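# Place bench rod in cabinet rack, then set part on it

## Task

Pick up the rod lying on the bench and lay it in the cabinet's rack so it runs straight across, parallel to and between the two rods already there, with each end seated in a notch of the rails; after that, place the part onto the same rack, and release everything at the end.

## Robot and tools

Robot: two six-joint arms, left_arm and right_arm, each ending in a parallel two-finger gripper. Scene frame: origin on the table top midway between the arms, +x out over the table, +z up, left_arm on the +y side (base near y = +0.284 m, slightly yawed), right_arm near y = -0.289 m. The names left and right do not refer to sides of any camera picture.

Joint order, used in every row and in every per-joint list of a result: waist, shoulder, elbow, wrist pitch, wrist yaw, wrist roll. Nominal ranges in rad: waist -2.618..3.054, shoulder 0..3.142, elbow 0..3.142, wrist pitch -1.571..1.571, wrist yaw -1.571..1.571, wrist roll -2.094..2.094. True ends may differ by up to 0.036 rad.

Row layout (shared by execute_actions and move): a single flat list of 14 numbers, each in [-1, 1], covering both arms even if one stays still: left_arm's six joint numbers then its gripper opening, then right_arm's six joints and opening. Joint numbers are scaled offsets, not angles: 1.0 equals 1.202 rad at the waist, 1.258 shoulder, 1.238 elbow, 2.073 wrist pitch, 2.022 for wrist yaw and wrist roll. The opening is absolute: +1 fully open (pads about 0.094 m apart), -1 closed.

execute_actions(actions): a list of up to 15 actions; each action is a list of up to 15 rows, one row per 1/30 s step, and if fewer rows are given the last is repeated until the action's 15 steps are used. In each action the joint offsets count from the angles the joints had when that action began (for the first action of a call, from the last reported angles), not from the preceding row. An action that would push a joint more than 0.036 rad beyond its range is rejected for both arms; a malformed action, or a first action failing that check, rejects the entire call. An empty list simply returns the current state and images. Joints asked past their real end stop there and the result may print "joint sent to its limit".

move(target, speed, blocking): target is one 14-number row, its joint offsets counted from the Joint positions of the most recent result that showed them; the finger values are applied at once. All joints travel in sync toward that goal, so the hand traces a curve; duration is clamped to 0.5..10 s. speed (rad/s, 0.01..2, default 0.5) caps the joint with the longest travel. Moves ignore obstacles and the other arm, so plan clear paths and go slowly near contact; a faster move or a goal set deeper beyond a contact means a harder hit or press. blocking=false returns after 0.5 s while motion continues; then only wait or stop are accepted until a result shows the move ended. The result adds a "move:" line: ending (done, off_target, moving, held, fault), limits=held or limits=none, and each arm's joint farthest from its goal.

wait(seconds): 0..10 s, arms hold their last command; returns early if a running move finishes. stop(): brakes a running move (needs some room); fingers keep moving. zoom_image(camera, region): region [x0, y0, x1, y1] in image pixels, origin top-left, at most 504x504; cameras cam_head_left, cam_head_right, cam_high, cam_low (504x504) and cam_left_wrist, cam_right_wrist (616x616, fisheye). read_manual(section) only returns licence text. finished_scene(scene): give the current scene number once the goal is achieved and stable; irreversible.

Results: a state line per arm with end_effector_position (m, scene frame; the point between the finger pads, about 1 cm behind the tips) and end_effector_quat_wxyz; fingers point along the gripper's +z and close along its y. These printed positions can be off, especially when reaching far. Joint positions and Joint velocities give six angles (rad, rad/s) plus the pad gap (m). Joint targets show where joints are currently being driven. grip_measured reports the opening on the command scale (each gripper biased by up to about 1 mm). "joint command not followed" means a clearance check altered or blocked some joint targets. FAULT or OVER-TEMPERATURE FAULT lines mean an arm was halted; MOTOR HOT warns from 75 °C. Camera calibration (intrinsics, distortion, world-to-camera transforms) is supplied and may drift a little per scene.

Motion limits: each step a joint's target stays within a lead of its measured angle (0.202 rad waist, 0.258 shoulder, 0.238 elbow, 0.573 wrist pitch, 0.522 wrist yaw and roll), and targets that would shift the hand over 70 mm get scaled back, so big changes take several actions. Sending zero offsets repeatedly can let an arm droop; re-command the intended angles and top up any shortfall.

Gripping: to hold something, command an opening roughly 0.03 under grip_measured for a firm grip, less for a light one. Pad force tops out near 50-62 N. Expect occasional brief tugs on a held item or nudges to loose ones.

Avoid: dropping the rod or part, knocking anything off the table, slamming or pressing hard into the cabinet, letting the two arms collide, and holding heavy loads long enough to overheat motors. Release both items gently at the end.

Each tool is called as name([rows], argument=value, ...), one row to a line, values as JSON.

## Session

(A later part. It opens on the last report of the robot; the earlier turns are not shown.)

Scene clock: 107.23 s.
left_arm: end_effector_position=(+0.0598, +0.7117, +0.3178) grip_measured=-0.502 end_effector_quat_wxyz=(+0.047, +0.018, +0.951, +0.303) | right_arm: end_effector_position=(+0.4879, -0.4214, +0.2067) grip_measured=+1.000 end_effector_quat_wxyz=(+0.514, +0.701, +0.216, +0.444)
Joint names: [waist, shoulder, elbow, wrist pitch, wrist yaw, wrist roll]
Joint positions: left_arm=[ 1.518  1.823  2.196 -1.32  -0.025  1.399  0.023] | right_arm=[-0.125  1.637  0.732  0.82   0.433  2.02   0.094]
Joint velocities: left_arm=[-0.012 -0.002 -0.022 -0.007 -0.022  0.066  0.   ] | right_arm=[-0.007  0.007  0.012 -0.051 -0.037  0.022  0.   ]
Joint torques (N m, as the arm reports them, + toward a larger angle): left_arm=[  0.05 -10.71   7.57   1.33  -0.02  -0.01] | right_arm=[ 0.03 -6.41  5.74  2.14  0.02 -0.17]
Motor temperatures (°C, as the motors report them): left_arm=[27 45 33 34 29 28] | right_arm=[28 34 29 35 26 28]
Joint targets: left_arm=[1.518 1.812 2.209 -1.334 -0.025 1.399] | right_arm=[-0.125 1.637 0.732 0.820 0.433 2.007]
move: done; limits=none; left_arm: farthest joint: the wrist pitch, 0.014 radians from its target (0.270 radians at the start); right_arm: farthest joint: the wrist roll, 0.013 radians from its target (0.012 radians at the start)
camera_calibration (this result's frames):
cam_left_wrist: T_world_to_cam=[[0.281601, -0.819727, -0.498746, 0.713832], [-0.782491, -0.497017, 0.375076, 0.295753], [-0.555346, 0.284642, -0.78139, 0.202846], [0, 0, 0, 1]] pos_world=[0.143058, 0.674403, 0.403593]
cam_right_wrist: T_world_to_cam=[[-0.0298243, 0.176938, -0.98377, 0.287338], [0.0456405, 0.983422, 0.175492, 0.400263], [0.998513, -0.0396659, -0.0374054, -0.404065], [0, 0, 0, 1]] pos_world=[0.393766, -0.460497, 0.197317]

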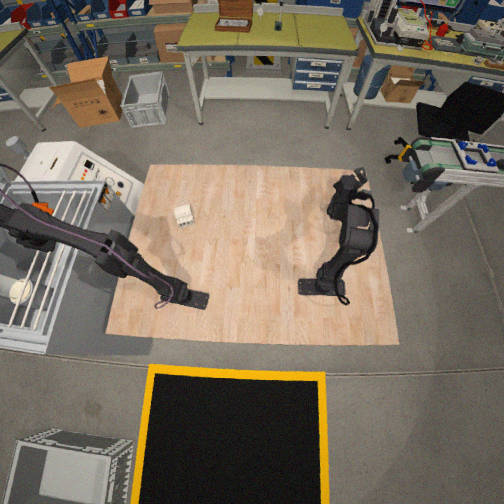

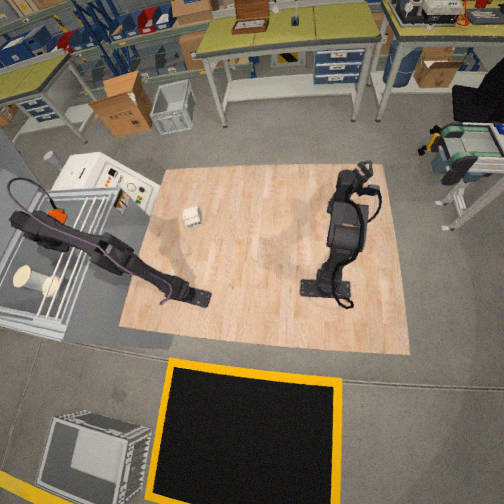

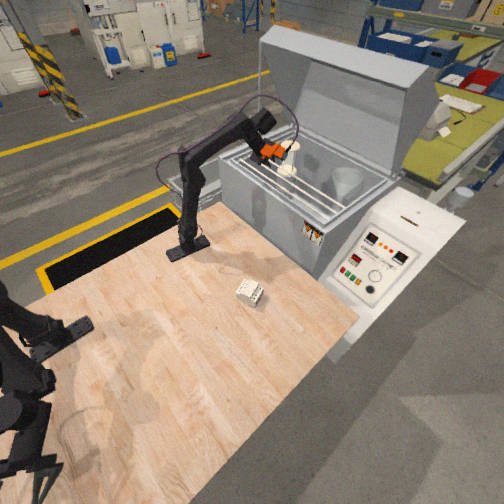

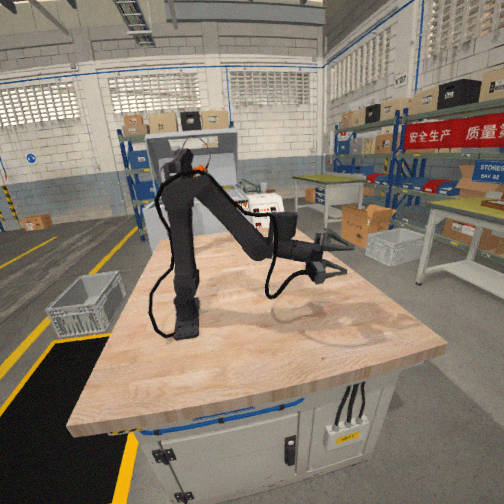

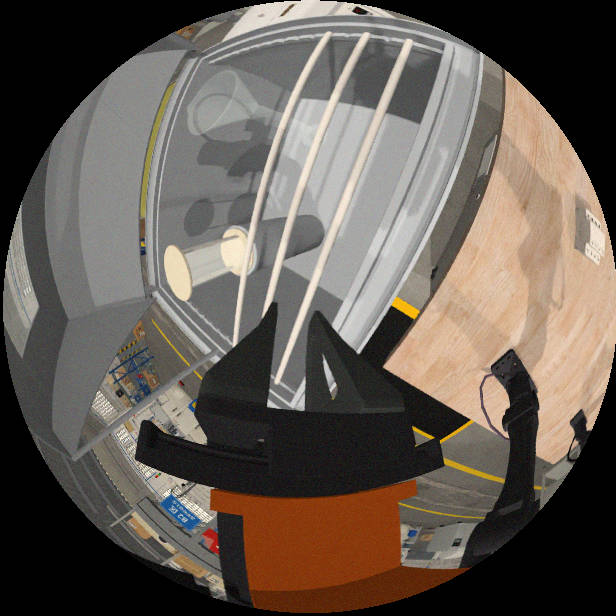

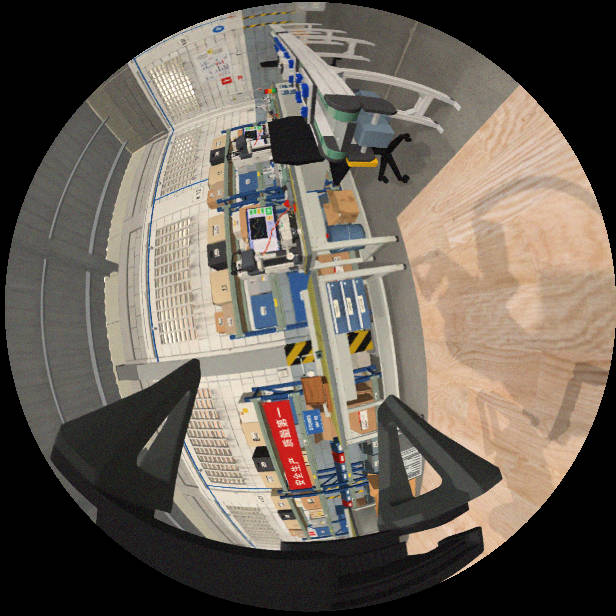

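move(target=[-0.4,-0.225,-0.2,0,-0.03,-0.4,1,0,0,0,0,0,-0.007,1], speed=0.9)

move(target=[-0.693,0,-0.637,0.305,-0.031,-0.42,1,0,0,0,0,0,-0.007,1], speed=0.8)

Scene clock: 120.80 s.
left_arm: end_effector_position=(+0.1954, +0.5776, +0.3381) grip_measured=+1.000 end_effector_quat_wxyz=(+0.214, -0.144, +0.935, +0.244) | right_arm: end_effector_position=(+0.4879, -0.4214, +0.2067) grip_measured=+1.000 end_effector_quat_wxyz=(+0.514, +0.701, +0.216, +0.444)
Joint names: [waist, shoulder, elbow, wrist pitch, wrist yaw, wrist roll]
Joint positions: left_arm=[ 1.044  1.559  1.965 -1.32  -0.076  0.6    0.094] | right_arm=[-0.125  1.637  0.732  0.82   0.433  2.019  0.094]
Joint velocities: left_arm=[-0.012 -0.017 -0.007  0.022 -0.051  0.022  0.   ] | right_arm=[ 0.007 -0.002  0.007  0.022  0.022  0.037  0.   ]
Joint torques (N m, as the arm reports them, + toward a larger angle): left_arm=[-0.37 -8.65  5.    1.54 -0.13 -0.08] | right_arm=[ 0.05 -6.4   5.73  2.13  0.02 -0.17]
Motor temperatures (°C, as the motors report them): left_arm=[27 43 33 33 29 28] | right_arm=[28 34 29 35 26 28]
Joint targets: left_arm=[1.037 1.540 1.949 -1.321 -0.086 0.590] | right_arm=[-0.125 1.637 0.732 0.820 0.433 2.006]
move: done; limits=none; left_arm: farthest joint: the shoulder, 0.019 radians from its target (0.283 radians at the start); right_arm: farthest joint: the wrist roll, 0.014 radians from its target (0.014 radians at the start)
camera_calibration (this result's frames):
cam_left_wrist: T_world_to_cam=[[0.597054, -0.774459, -0.20914, 0.390084], [-0.771276, -0.625876, 0.115815, 0.487459], [-0.22059, 0.092157, -0.971003, 0.442004], [0, 0, 0, 1]] pos_world=[0.240566, 0.566459, 0.454315]
cam_right_wrist: T_world_to_cam=[[-0.0302324, 0.176302, -0.983872, 0.28729], [0.0456535, 0.983538, 0.17484, 0.400441], [0.9985, -0.0396314, -0.0377835, -0.403966], [0, 0, 0, 1]] pos_world=[0.393764, -0.460508, 0.19738]

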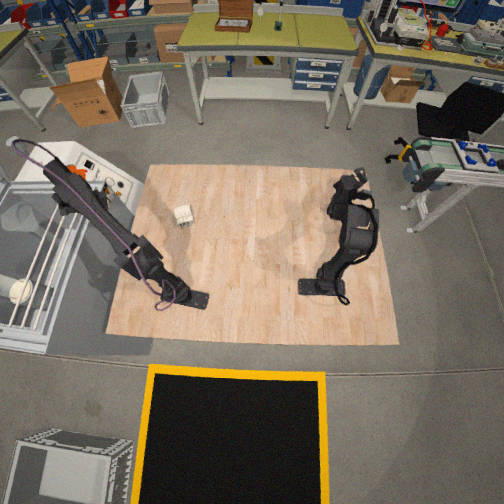

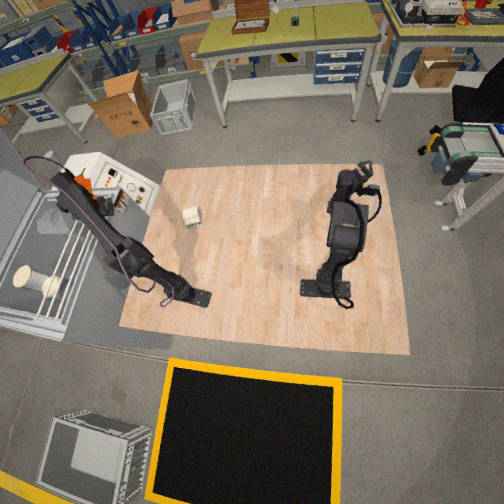

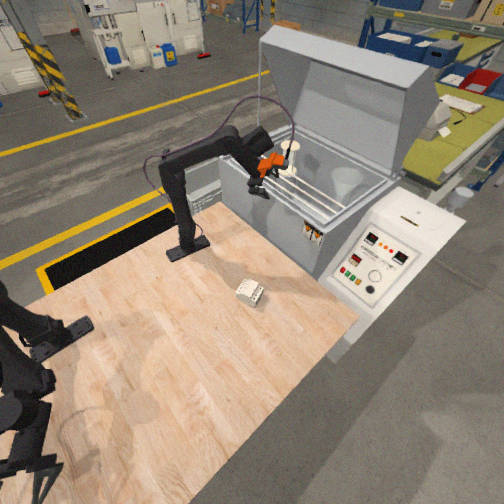

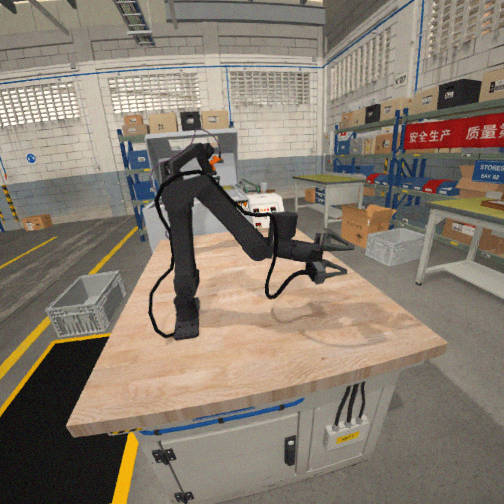

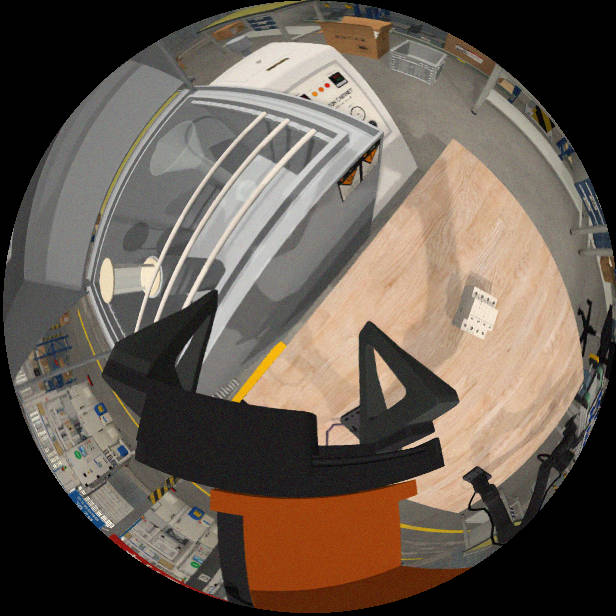

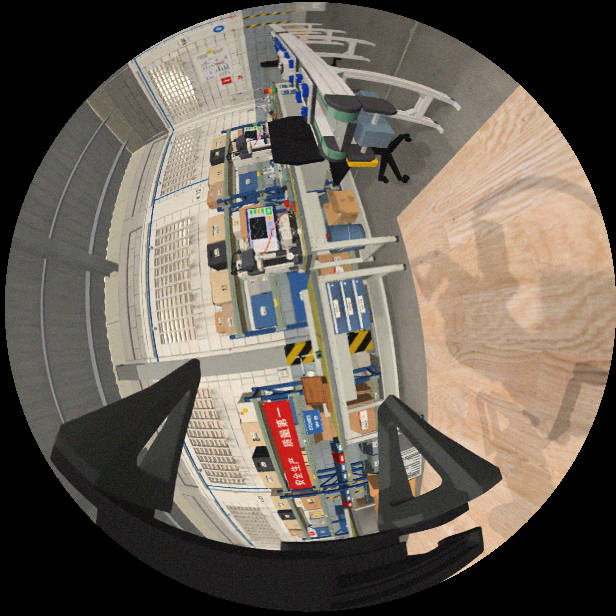

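Scene clock: 122.73 s.
left_arm: end_effector_position=(+0.3507, +0.3246, +0.1265) grip_measured=+1.000 end_effector_quat_wxyz=(+0.240, -0.154, +0.958, +0.037) | right_arm: end_effector_position=(+0.4879, -0.4214, +0.2067) grip_measured=+1.000 end_effector_quat_wxyz=(+0.515, +0.701, +0.216, +0.444)
Joint names: [waist, shoulder, elbow, wrist pitch, wrist yaw, wrist roll]
Joint positions: left_arm=[ 0.211  1.565  1.18  -0.71  -0.124 -0.242  0.094] | right_arm=[-0.125  1.637  0.732  0.82   0.433  2.019  0.094]
Joint velocities: left_arm=[ 0.002 -0.017  0.012 -0.037 -0.007 -0.037  0.   ] | right_arm=[-0.017  0.007 -0.002 -0.037  0.066  0.007  0.   ]
Joint torques (N m, as the arm reports them, + toward a larger angle): left_arm=[ 0.01 -8.4   7.08  1.5  -0.2  -0.07] | right_arm=[ 0.05 -6.42  5.74  2.13  0.02 -0.17]
Motor temperatures (°C, as the motors report them): left_arm=[27 42 33 33 29 28] | right_arm=[28 34 29 35 26 28]
Joint targets: left_arm=[0.211 1.559 1.176 -0.688 -0.139 -0.249] | right_arm=[-0.125 1.637 0.732 0.820 0.433 2.006]
move: off_target (left_arm); limits=none; left_arm: farthest joint: the wrist pitch, 0.022 radians from its target (0.632 radians at the start); right_arm: farthest joint: the wrist roll, 0.014 radians from its target (0.015 radians at the start)
camera_calibration (this result's frames):
cam_left_wrist: T_world_to_cam=[[0.525984, -0.832324, 0.174867, 0.0523272], [-0.840964, -0.478285, 0.253028, 0.432594], [-0.126965, -0.280145, -0.951524, 0.379702], [0, 0, 0, 1]] pos_world=[0.384481, 0.356828, 0.242687]
cam_right_wrist: T_world_to_cam=[[-0.0304365, 0.175985, -0.983922, 0.287266], [0.0456599, 0.983596, 0.174514, 0.400529], [0.998493, -0.0396142, -0.0379726, -0.403917], [0, 0, 0, 1]] pos_world=[0.393764, -0.460514, 0.197412]

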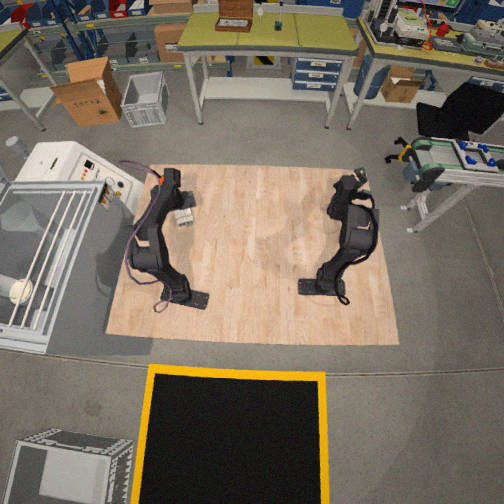

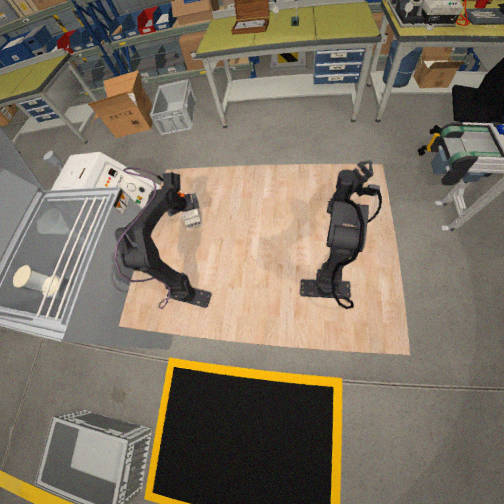

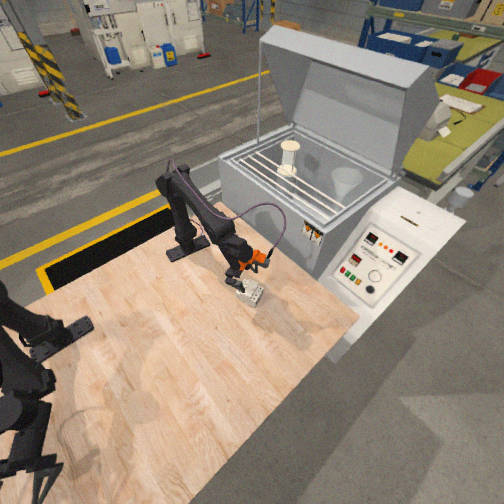

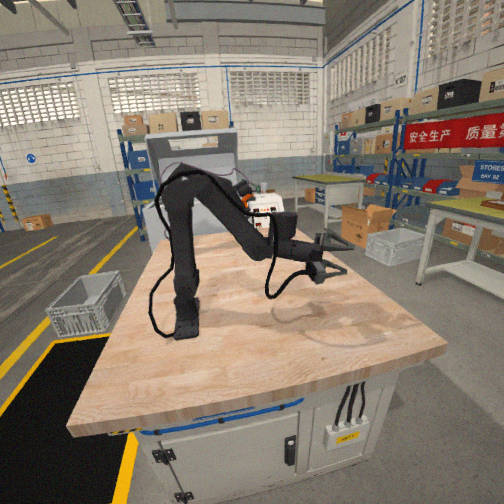

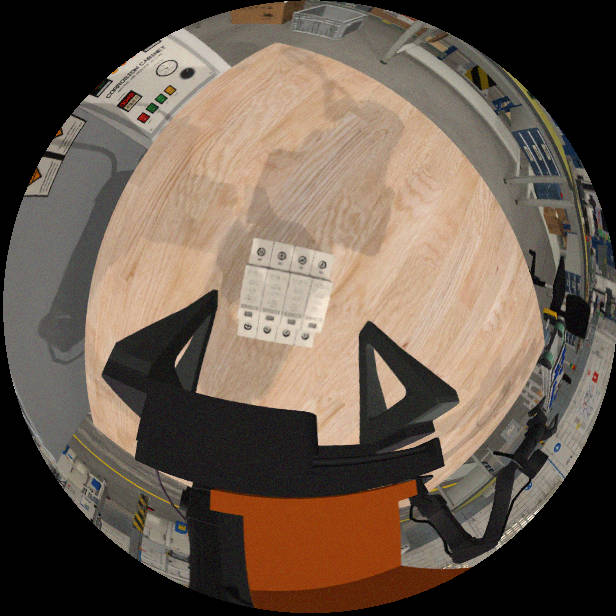

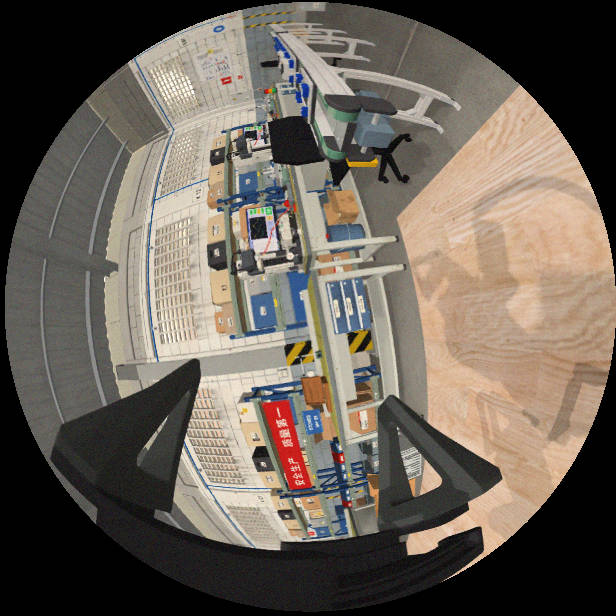

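move(target=[0.013,0.083,-0.189,0.175,-0.008,-0.008,1,0,0,0,0,0,-0.007,1], speed=0.3)

execute_actions([
  [[0,0,0,0.008,-0.005,0,0.8,0,0,0,0,0,-0.007,1],[0,0,0,0.008,-0.005,0,0.7,0,0,0,0,0,-0.007,1],[0,0,0,0.008,-0.005,0,0.65,0,0,0,0,0,-0.007,1],[0,0,0,0.008,-0.005,0,0.63,0,0,0,0,0,-0.007,1],[0,0,0,0.008,-0.005,0,0.61,0,0,0,0,0,-0.007,1],[0,0,0,0.008,-0.005,0,0.59,0,0,0,0,0,-0.007,1],[0,0,0,0.008,-0.005,0,0.57,0,0,0,0,0,-0.007,1],[0,0,0,0.008,-0.005,0,0.55,0,0,0,0,0,-0.007,1],[0,0,0,0.008,-0.005,0,0.53,0,0,0,0,0,-0.007,1],[0,0,0,0.008,-0.005,0,0.51,0,0,0,0,0,-0.007,1],[0,0,0,0.008,-0.005,0,0.48,0,0,0,0,0,-0.007,1]],
])

Scene clock: 134.23 s.
left_arm: end_effector_position=(+0.3555, +0.3250, +0.0473) grip_measured=+1.000 end_effector_quat_wxyz=(+0.245, -0.159, +0.956, +0.036) | right_arm: end_effector_position=(+0.4879, -0.4214, +0.2067) grip_measured=+1.000 end_effector_quat_wxyz=(+0.515, +0.701, +0.216, +0.443)
Joint names: [waist, shoulder, elbow, wrist pitch, wrist yaw, wrist roll]
Joint positions: left_arm=[ 0.211  1.67   0.955 -0.369 -0.125 -0.252  0.094] | right_arm=[-0.125  1.637  0.732  0.82   0.433  2.018  0.094]
Joint velocities: left_arm=[-0.012 -0.017  0.002 -0.007  0.022  0.051  0.   ] | right_arm=[-0.002 -0.022  0.002 -0.037  0.007 -0.007  0.   ]
Joint torques (N m, as the arm reports them, + toward a larger angle): left_arm=[ 1.06 -8.45  6.02  1.54 -0.21 -0.06] | right_arm=[ 0.05 -6.44  5.75  2.14  0.02 -0.17]
Motor temperatures (°C, as the motors report them): left_arm=[27 40 33 33 29 28] | right_arm=[28 34 29 35 26 28]
Joint targets: left_arm=[0.227 1.669 0.946 -0.347 -0.140 -0.258] | right_arm=[-0.125 1.637 0.732 0.820 0.433 2.005]
move: off_target (left_arm); limits=none; left_arm: farthest joint: the wrist pitch, 0.022 radians from its target (0.362 radians at the start); right_arm: farthest joint: the wrist roll, 0.013 radians from its target (0.014 radians at the start)
camera_calibration (this result's frames):
cam_left_wrist: T_world_to_cam=[[0.531151, -0.827137, 0.18364, 0.0600417], [-0.839652, -0.484845, 0.244764, 0.458851], [-0.113416, -0.2842, -0.952033, 0.301576], [0, 0, 0, 1]] pos_world=[0.387588, 0.357842, 0.163774]
cam_right_wrist: T_world_to_cam=[[-0.0308446, 0.175349, -0.984023, 0.287218], [0.0456725, 0.98371, 0.173861, 0.400706], [0.99848, -0.0395801, -0.0383508, -0.403818], [0, 0, 0, 1]] pos_world=[0.393762, -0.460525, 0.197475]

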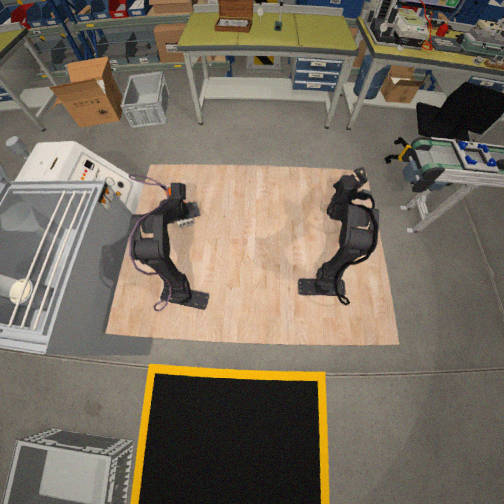

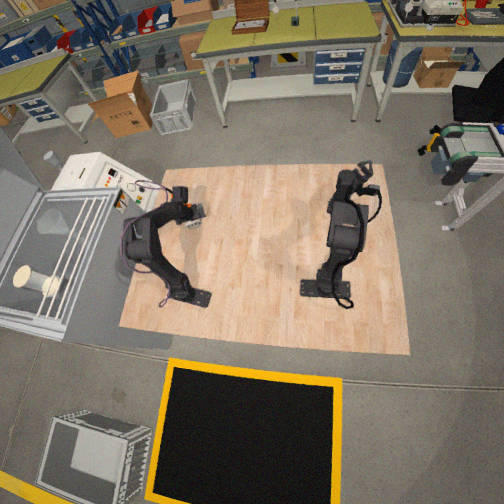

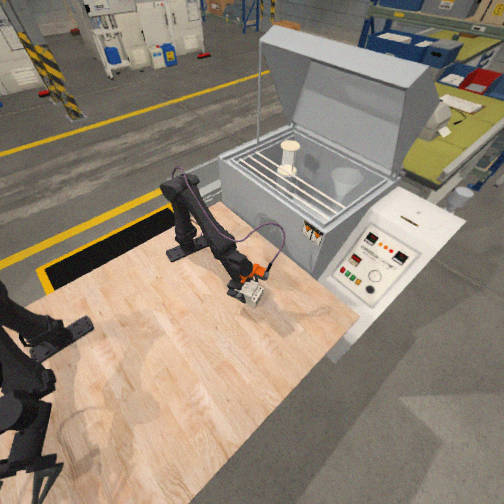

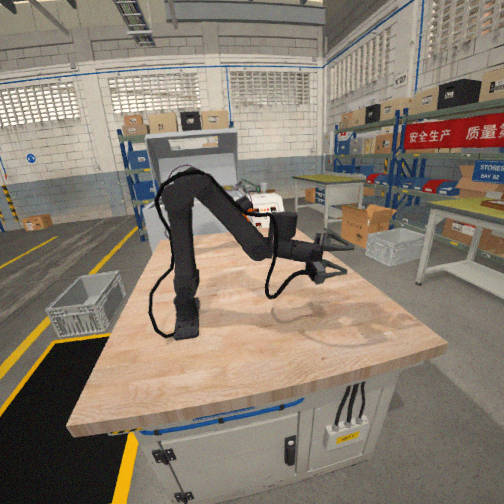

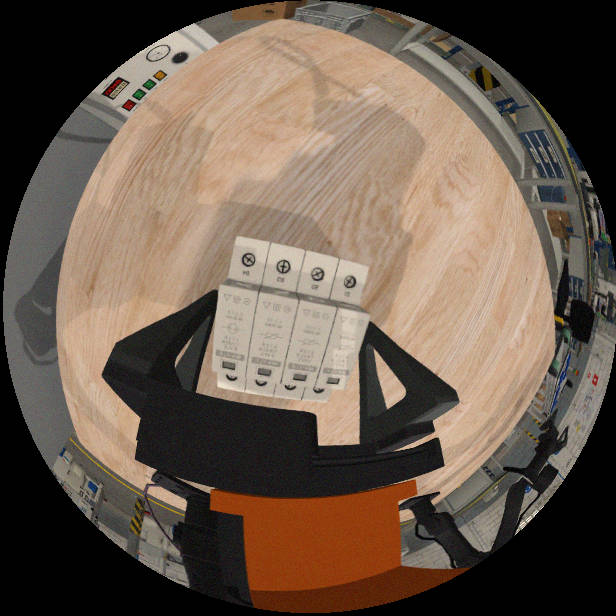

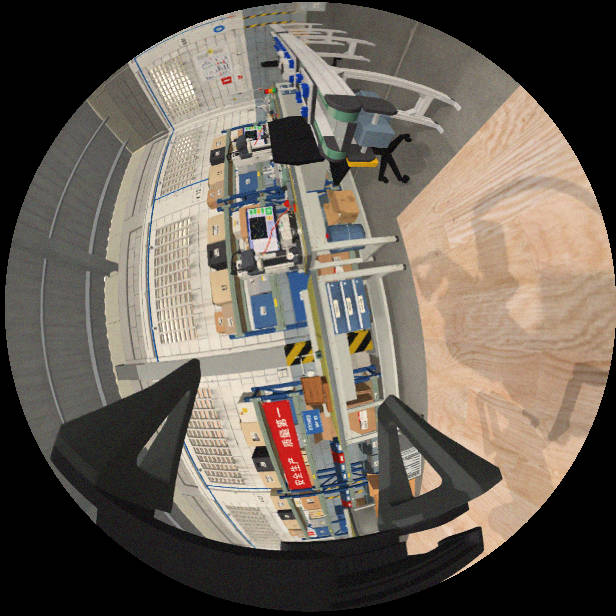

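Scene clock: 134.73 s.
left_arm: end_effector_position=(+0.3554, +0.3260, +0.0475) grip_measured=+0.533 end_effector_quat_wxyz=(+0.245, -0.160, +0.955, +0.038) | right_arm: end_effector_position=(+0.4879, -0.4214, +0.2067) grip_measured=+1.000 end_effector_quat_wxyz=(+0.515, +0.701, +0.217, +0.443)
Joint names: [waist, shoulder, elbow, wrist pitch, wrist yaw, wrist roll]
Joint positions: left_arm=[ 0.211  1.67   0.955 -0.369 -0.13  -0.252  0.072] | right_arm=[-0.125  1.637  0.732  0.82   0.433  2.018  0.094]
Joint velocities: left_arm=[-0.007  0.022 -0.012 -0.037 -0.037 -0.081 -0.001] | right_arm=[-0.022 -0.002  0.017  0.022 -0.066 -0.022  0.   ]
Joint torques (N m, as the arm reports them, + toward a larger angle): left_arm=[ 0.05 -8.32  6.81  1.47 -0.12  0.  ] | right_arm=[ 0.01 -6.43  5.74  2.13  0.02 -0.17]
Motor temperatures (°C, as the motors report them): left_arm=[27 40 33 33 29 28] | right_arm=[28 34 29 35 26 28]
Joint targets: left_arm=[0.211 1.670 0.955 -0.352 -0.135 -0.252] | right_arm=[-0.125 1.637 0.732 0.820 0.433 2.004]
camera_calibration (this result's frames):
cam_left_wrist: T_world_to_cam=[[0.533671, -0.826421, 0.179509, 0.0599786], [-0.838143, -0.488558, 0.242542, 0.46], [-0.112741, -0.279892, -0.953389, 0.300379], [0, 0, 0, 1]] pos_world=[0.387402, 0.358378, 0.164042]
cam_right_wrist: T_world_to_cam=[[-0.0312527, 0.174713, -0.984123, 0.28717], [0.0456848, 0.983825, 0.173209, 0.400883], [0.998467, -0.0395462, -0.0387289, -0.403719], [0, 0, 0, 1]] pos_world=[0.393761, -0.460537, 0.197539]

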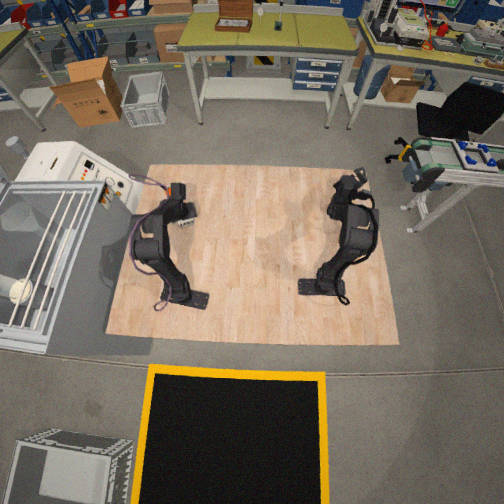

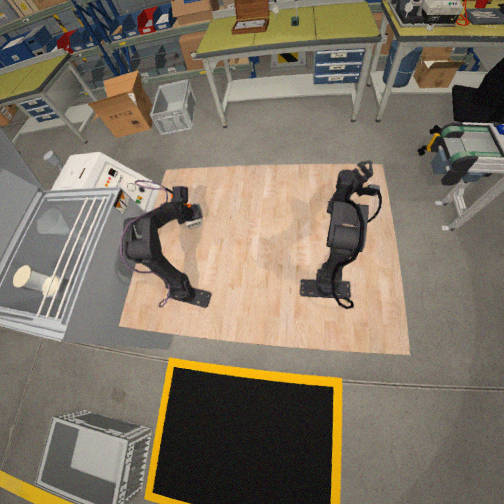

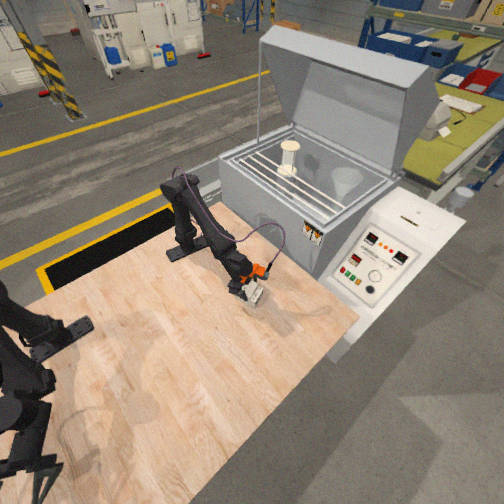

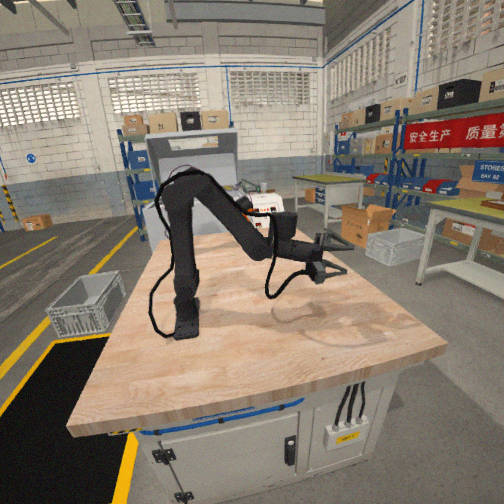

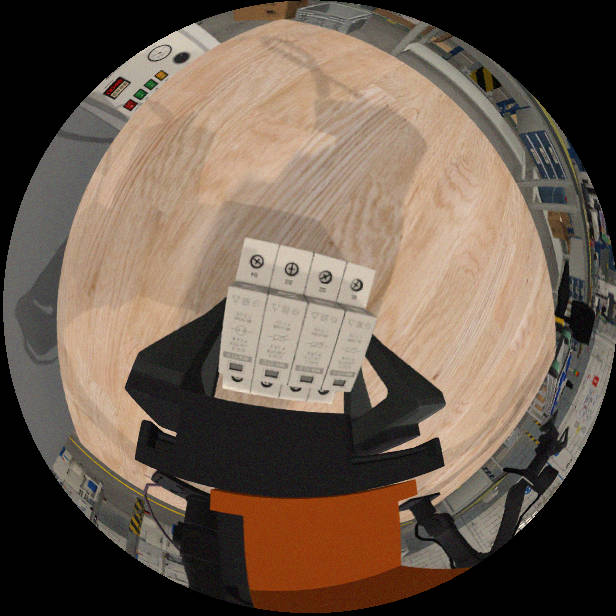

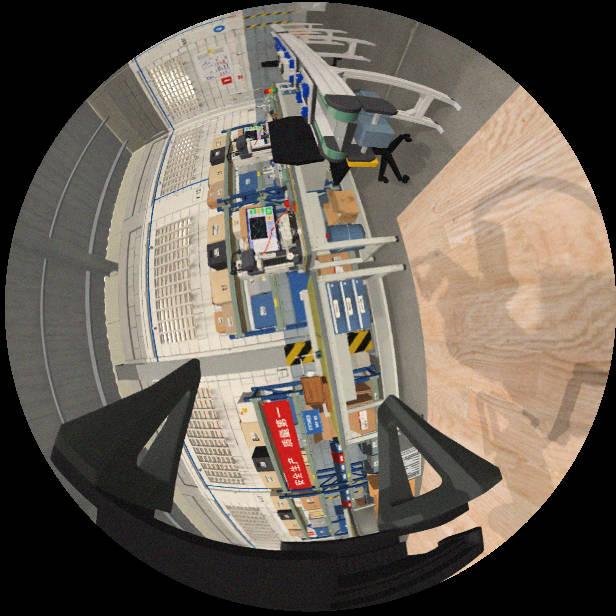

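move(target=[0,-0.03,0.1,-0.02,0,0,0.48,0,0,0,0,0,-0.006,1], speed=0.25)

move(target=[0.4,0.13,0.96,-0.43,0.062,0.128,0.48,0,0,0,0,0,-0.006,1], speed=0.7)

Scene clock: 141.63 s.
left_arm: end_effector_position=(+0.3626, +0.3256, +0.0638) grip_measured=+0.533 end_effector_quat_wxyz=(+0.244, -0.159, +0.956, +0.037) | right_arm: end_effector_position=(+0.4879, -0.4214, +0.2067) grip_measured=+1.000 end_effector_quat_wxyz=(+0.515, +0.701, +0.216, +0.443)
Joint names: [waist, shoulder, elbow, wrist pitch, wrist yaw, wrist roll]
Joint positions: left_arm=[ 0.211  1.67   1.028 -0.446 -0.126 -0.252  0.072] | right_arm=[-0.125  1.637  0.732  0.82   0.433  2.019  0.094]
Joint velocities: left_arm=[-0.002 -0.017  0.022  0.022  0.037  0.037 -0.   ] | right_arm=[-0.002  0.017 -0.012  0.066 -0.051  0.007  0.   ]
Joint torques (N m, as the arm reports them, + toward a larger angle): left_arm=[  0.05 -12.46  11.45   1.69  -0.11  -0.01] | right_arm=[ 0.05 -6.43  5.73  2.13  0.01 -0.16]
Motor temperatures (°C, as the motors report them): left_arm=[27 40 33 34 29 28] | right_arm=[28 34 29 35 26 28]
Joint targets: left_arm=[0.211 1.633 1.078 -0.410 -0.130 -0.252] | right_arm=[-0.125 1.637 0.732 0.820 0.433 2.006]
move: off_target (left_arm); limits=none; left_arm: farthest joint: the elbow, 0.051 radians from its target (0.124 radians at the start); right_arm: farthest joint: the wrist roll, 0.013 radians from its target (0.012 radians at the start)
camera_calibration (this result's frames):
cam_left_wrist: T_world_to_cam=[[0.532791, -0.826732, 0.180687, 0.0532723], [-0.838209, -0.486204, 0.247005, 0.460882], [-0.116357, -0.283055, -0.952019, 0.318926], [0, 0, 0, 1]] pos_world=[0.395041, 0.358398, 0.180158]
cam_right_wrist: T_world_to_cam=[[-0.0306405, 0.175667, -0.983973, 0.287242], [0.0456662, 0.983653, 0.174188, 0.400618], [0.998487, -0.0395971, -0.0381617, -0.403867], [0, 0, 0, 1]] pos_world=[0.393763, -0.46052, 0.197444]

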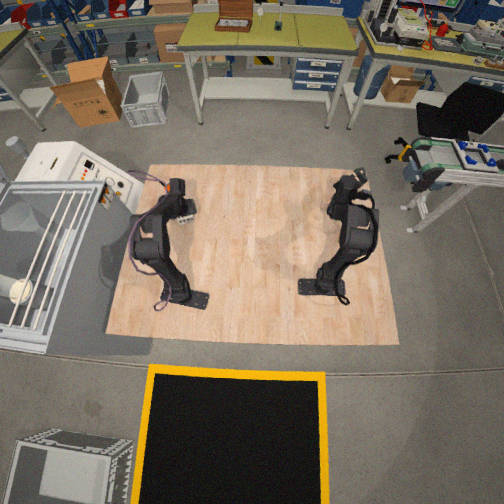

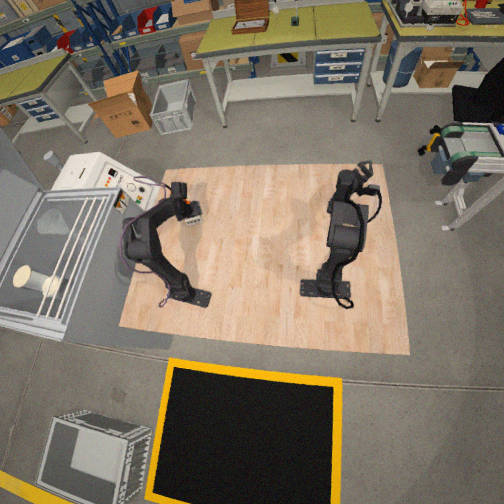

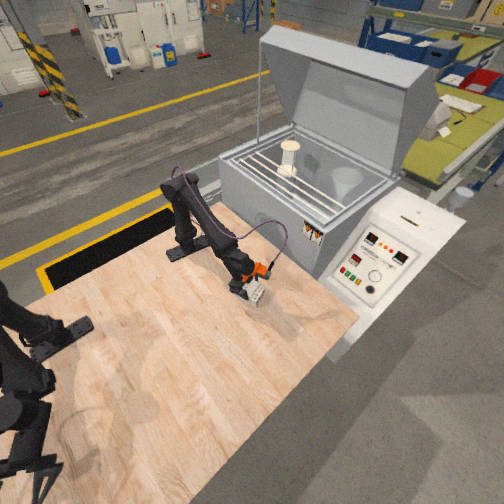

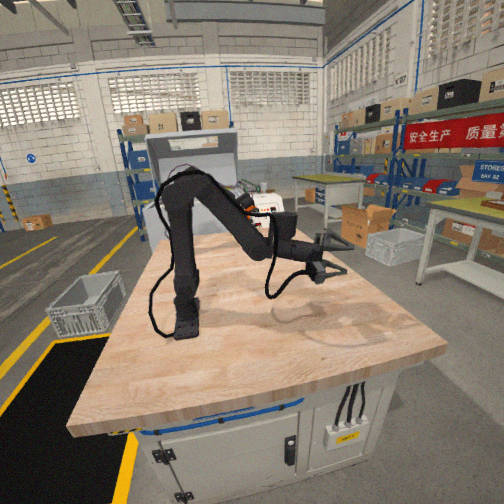

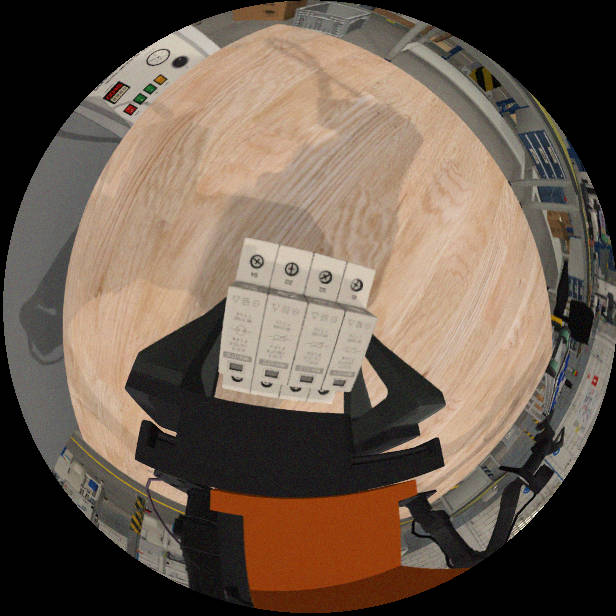

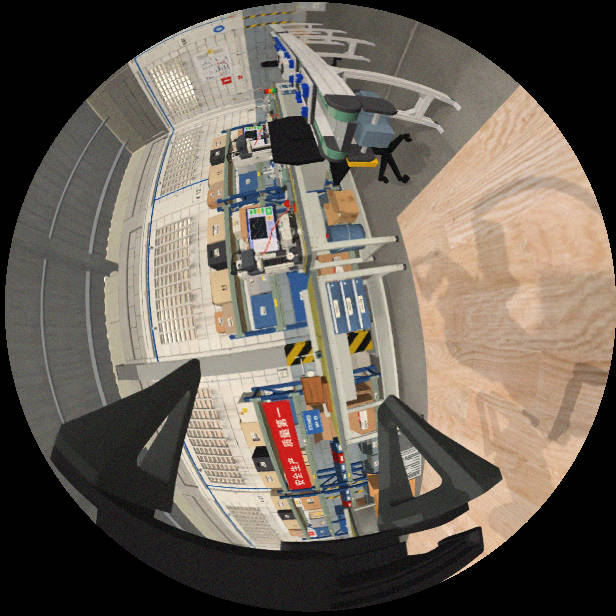

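Scene clock: 144.07 s.
left_arm: end_effector_position=(+0.3417, +0.5011, +0.2867) grip_measured=+0.533 end_effector_quat_wxyz=(+0.241, -0.253, +0.935, +0.069) | right_arm: end_effector_position=(+0.4879, -0.4214, +0.2067) grip_measured=+1.000 end_effector_quat_wxyz=(+0.514, +0.701, +0.216, +0.444)
Joint names: [waist, shoulder, elbow, wrist pitch, wrist yaw, wrist roll]
Joint positions: left_arm=[ 0.689  1.857  2.169 -1.376 -0.009 -0.001  0.072] | right_arm=[-0.125  1.637  0.732  0.82   0.433  2.02   0.094]
Joint velocities: left_arm=[ 0.002 -0.002 -0.012  0.007  0.051 -0.022 -0.001] | right_arm=[-0.022  0.007 -0.007  0.037 -0.066  0.037  0.   ]
Joint torques (N m, as the arm reports them, + toward a larger angle): left_arm=[  0.25 -12.34  10.86   1.75   0.03   0.07] | right_arm=[ 0.04 -6.43  5.73  2.13  0.01 -0.17]
Motor temperatures (°C, as the motors report them): left_arm=[27 40 33 34 29 28] | right_arm=[28 34 29 35 26 28]
Joint targets: left_arm=[0.692 1.834 2.217 -1.337 -0.001 0.007] | right_arm=[-0.125 1.637 0.732 0.820 0.433 2.007]
move: off_target (left_arm); limits=none; left_arm: farthest joint: the elbow, 0.048 radians from its target (1.188 radians at the start); right_arm: farthest joint: the wrist roll, 0.013 radians from its target (0.012 radians at the start)
camera_calibration (this result's frames):
cam_left_wrist: T_world_to_cam=[[0.687431, -0.706387, 0.168689, 0.0594743], [-0.723963, -0.648109, 0.236288, 0.518796], [-0.0575823, -0.284557, -0.956928, 0.560501], [0, 0, 0, 1]] pos_world=[0.366979, 0.537742, 0.403742]
cam_right_wrist: T_world_to_cam=[[-0.0298243, 0.176938, -0.98377, 0.287338], [0.0456405, 0.983422, 0.175492, 0.400263], [0.998513, -0.0396659, -0.0374054, -0.404065], [0, 0, 0, 1]] pos_world=[0.393766, -0.460497, 0.197317]

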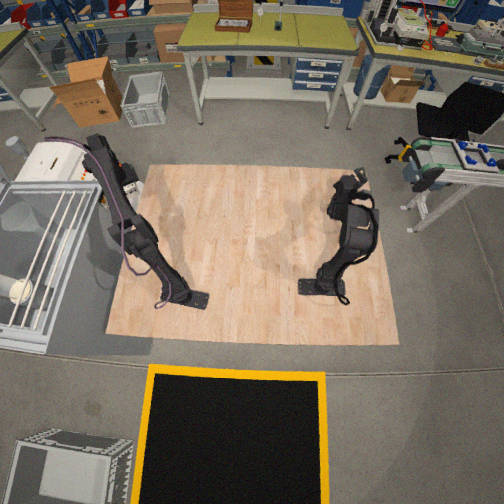

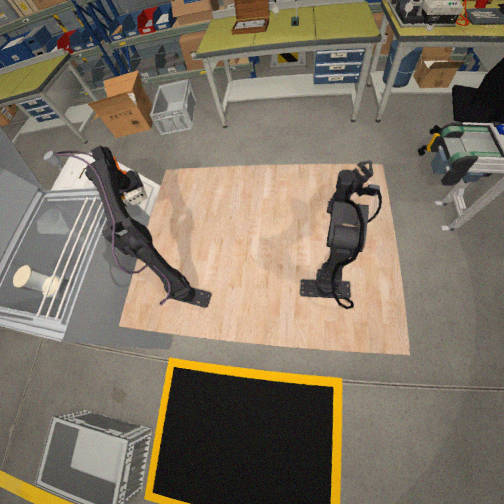

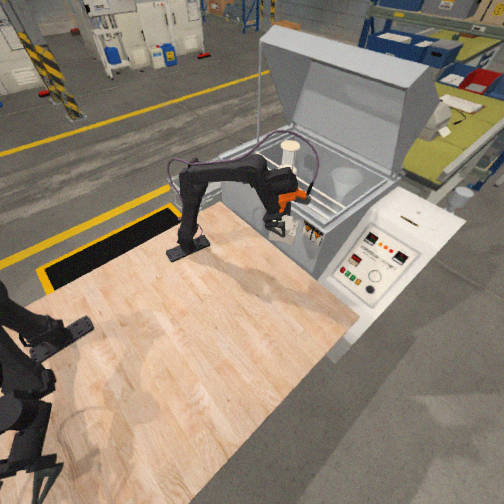

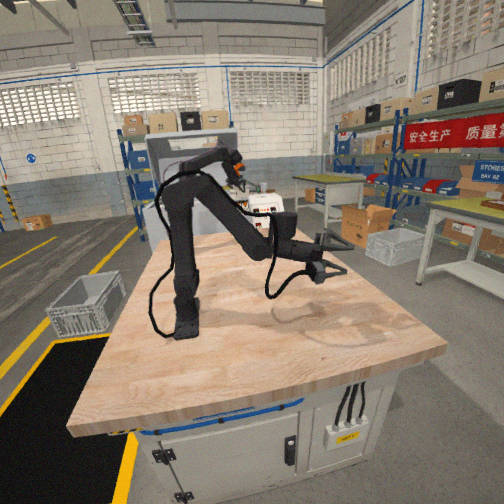

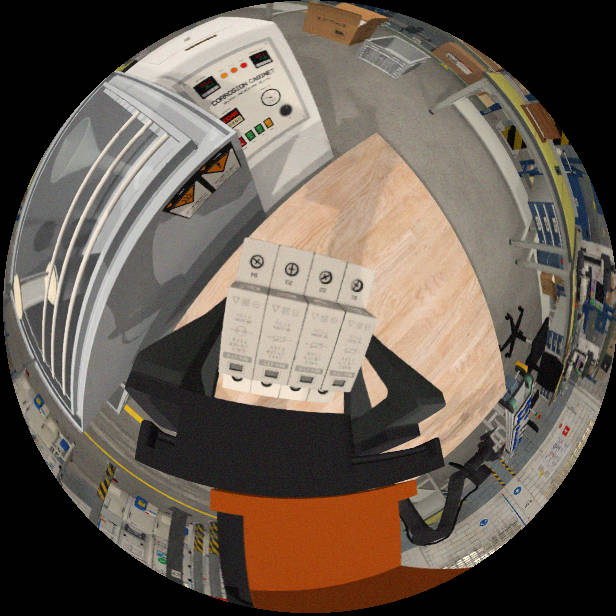

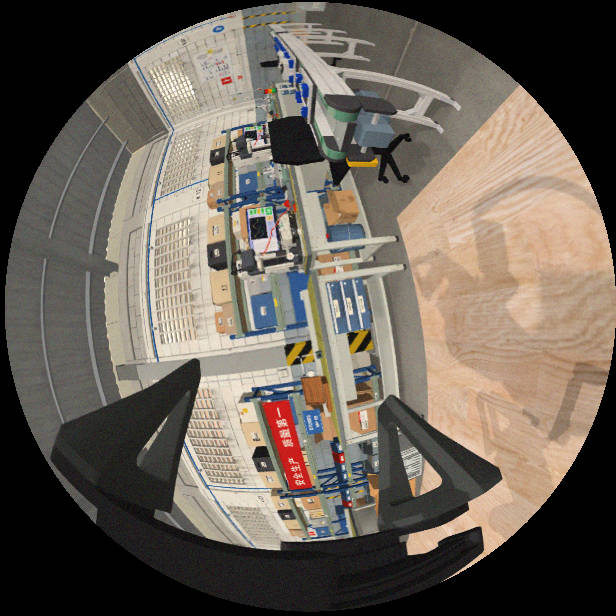

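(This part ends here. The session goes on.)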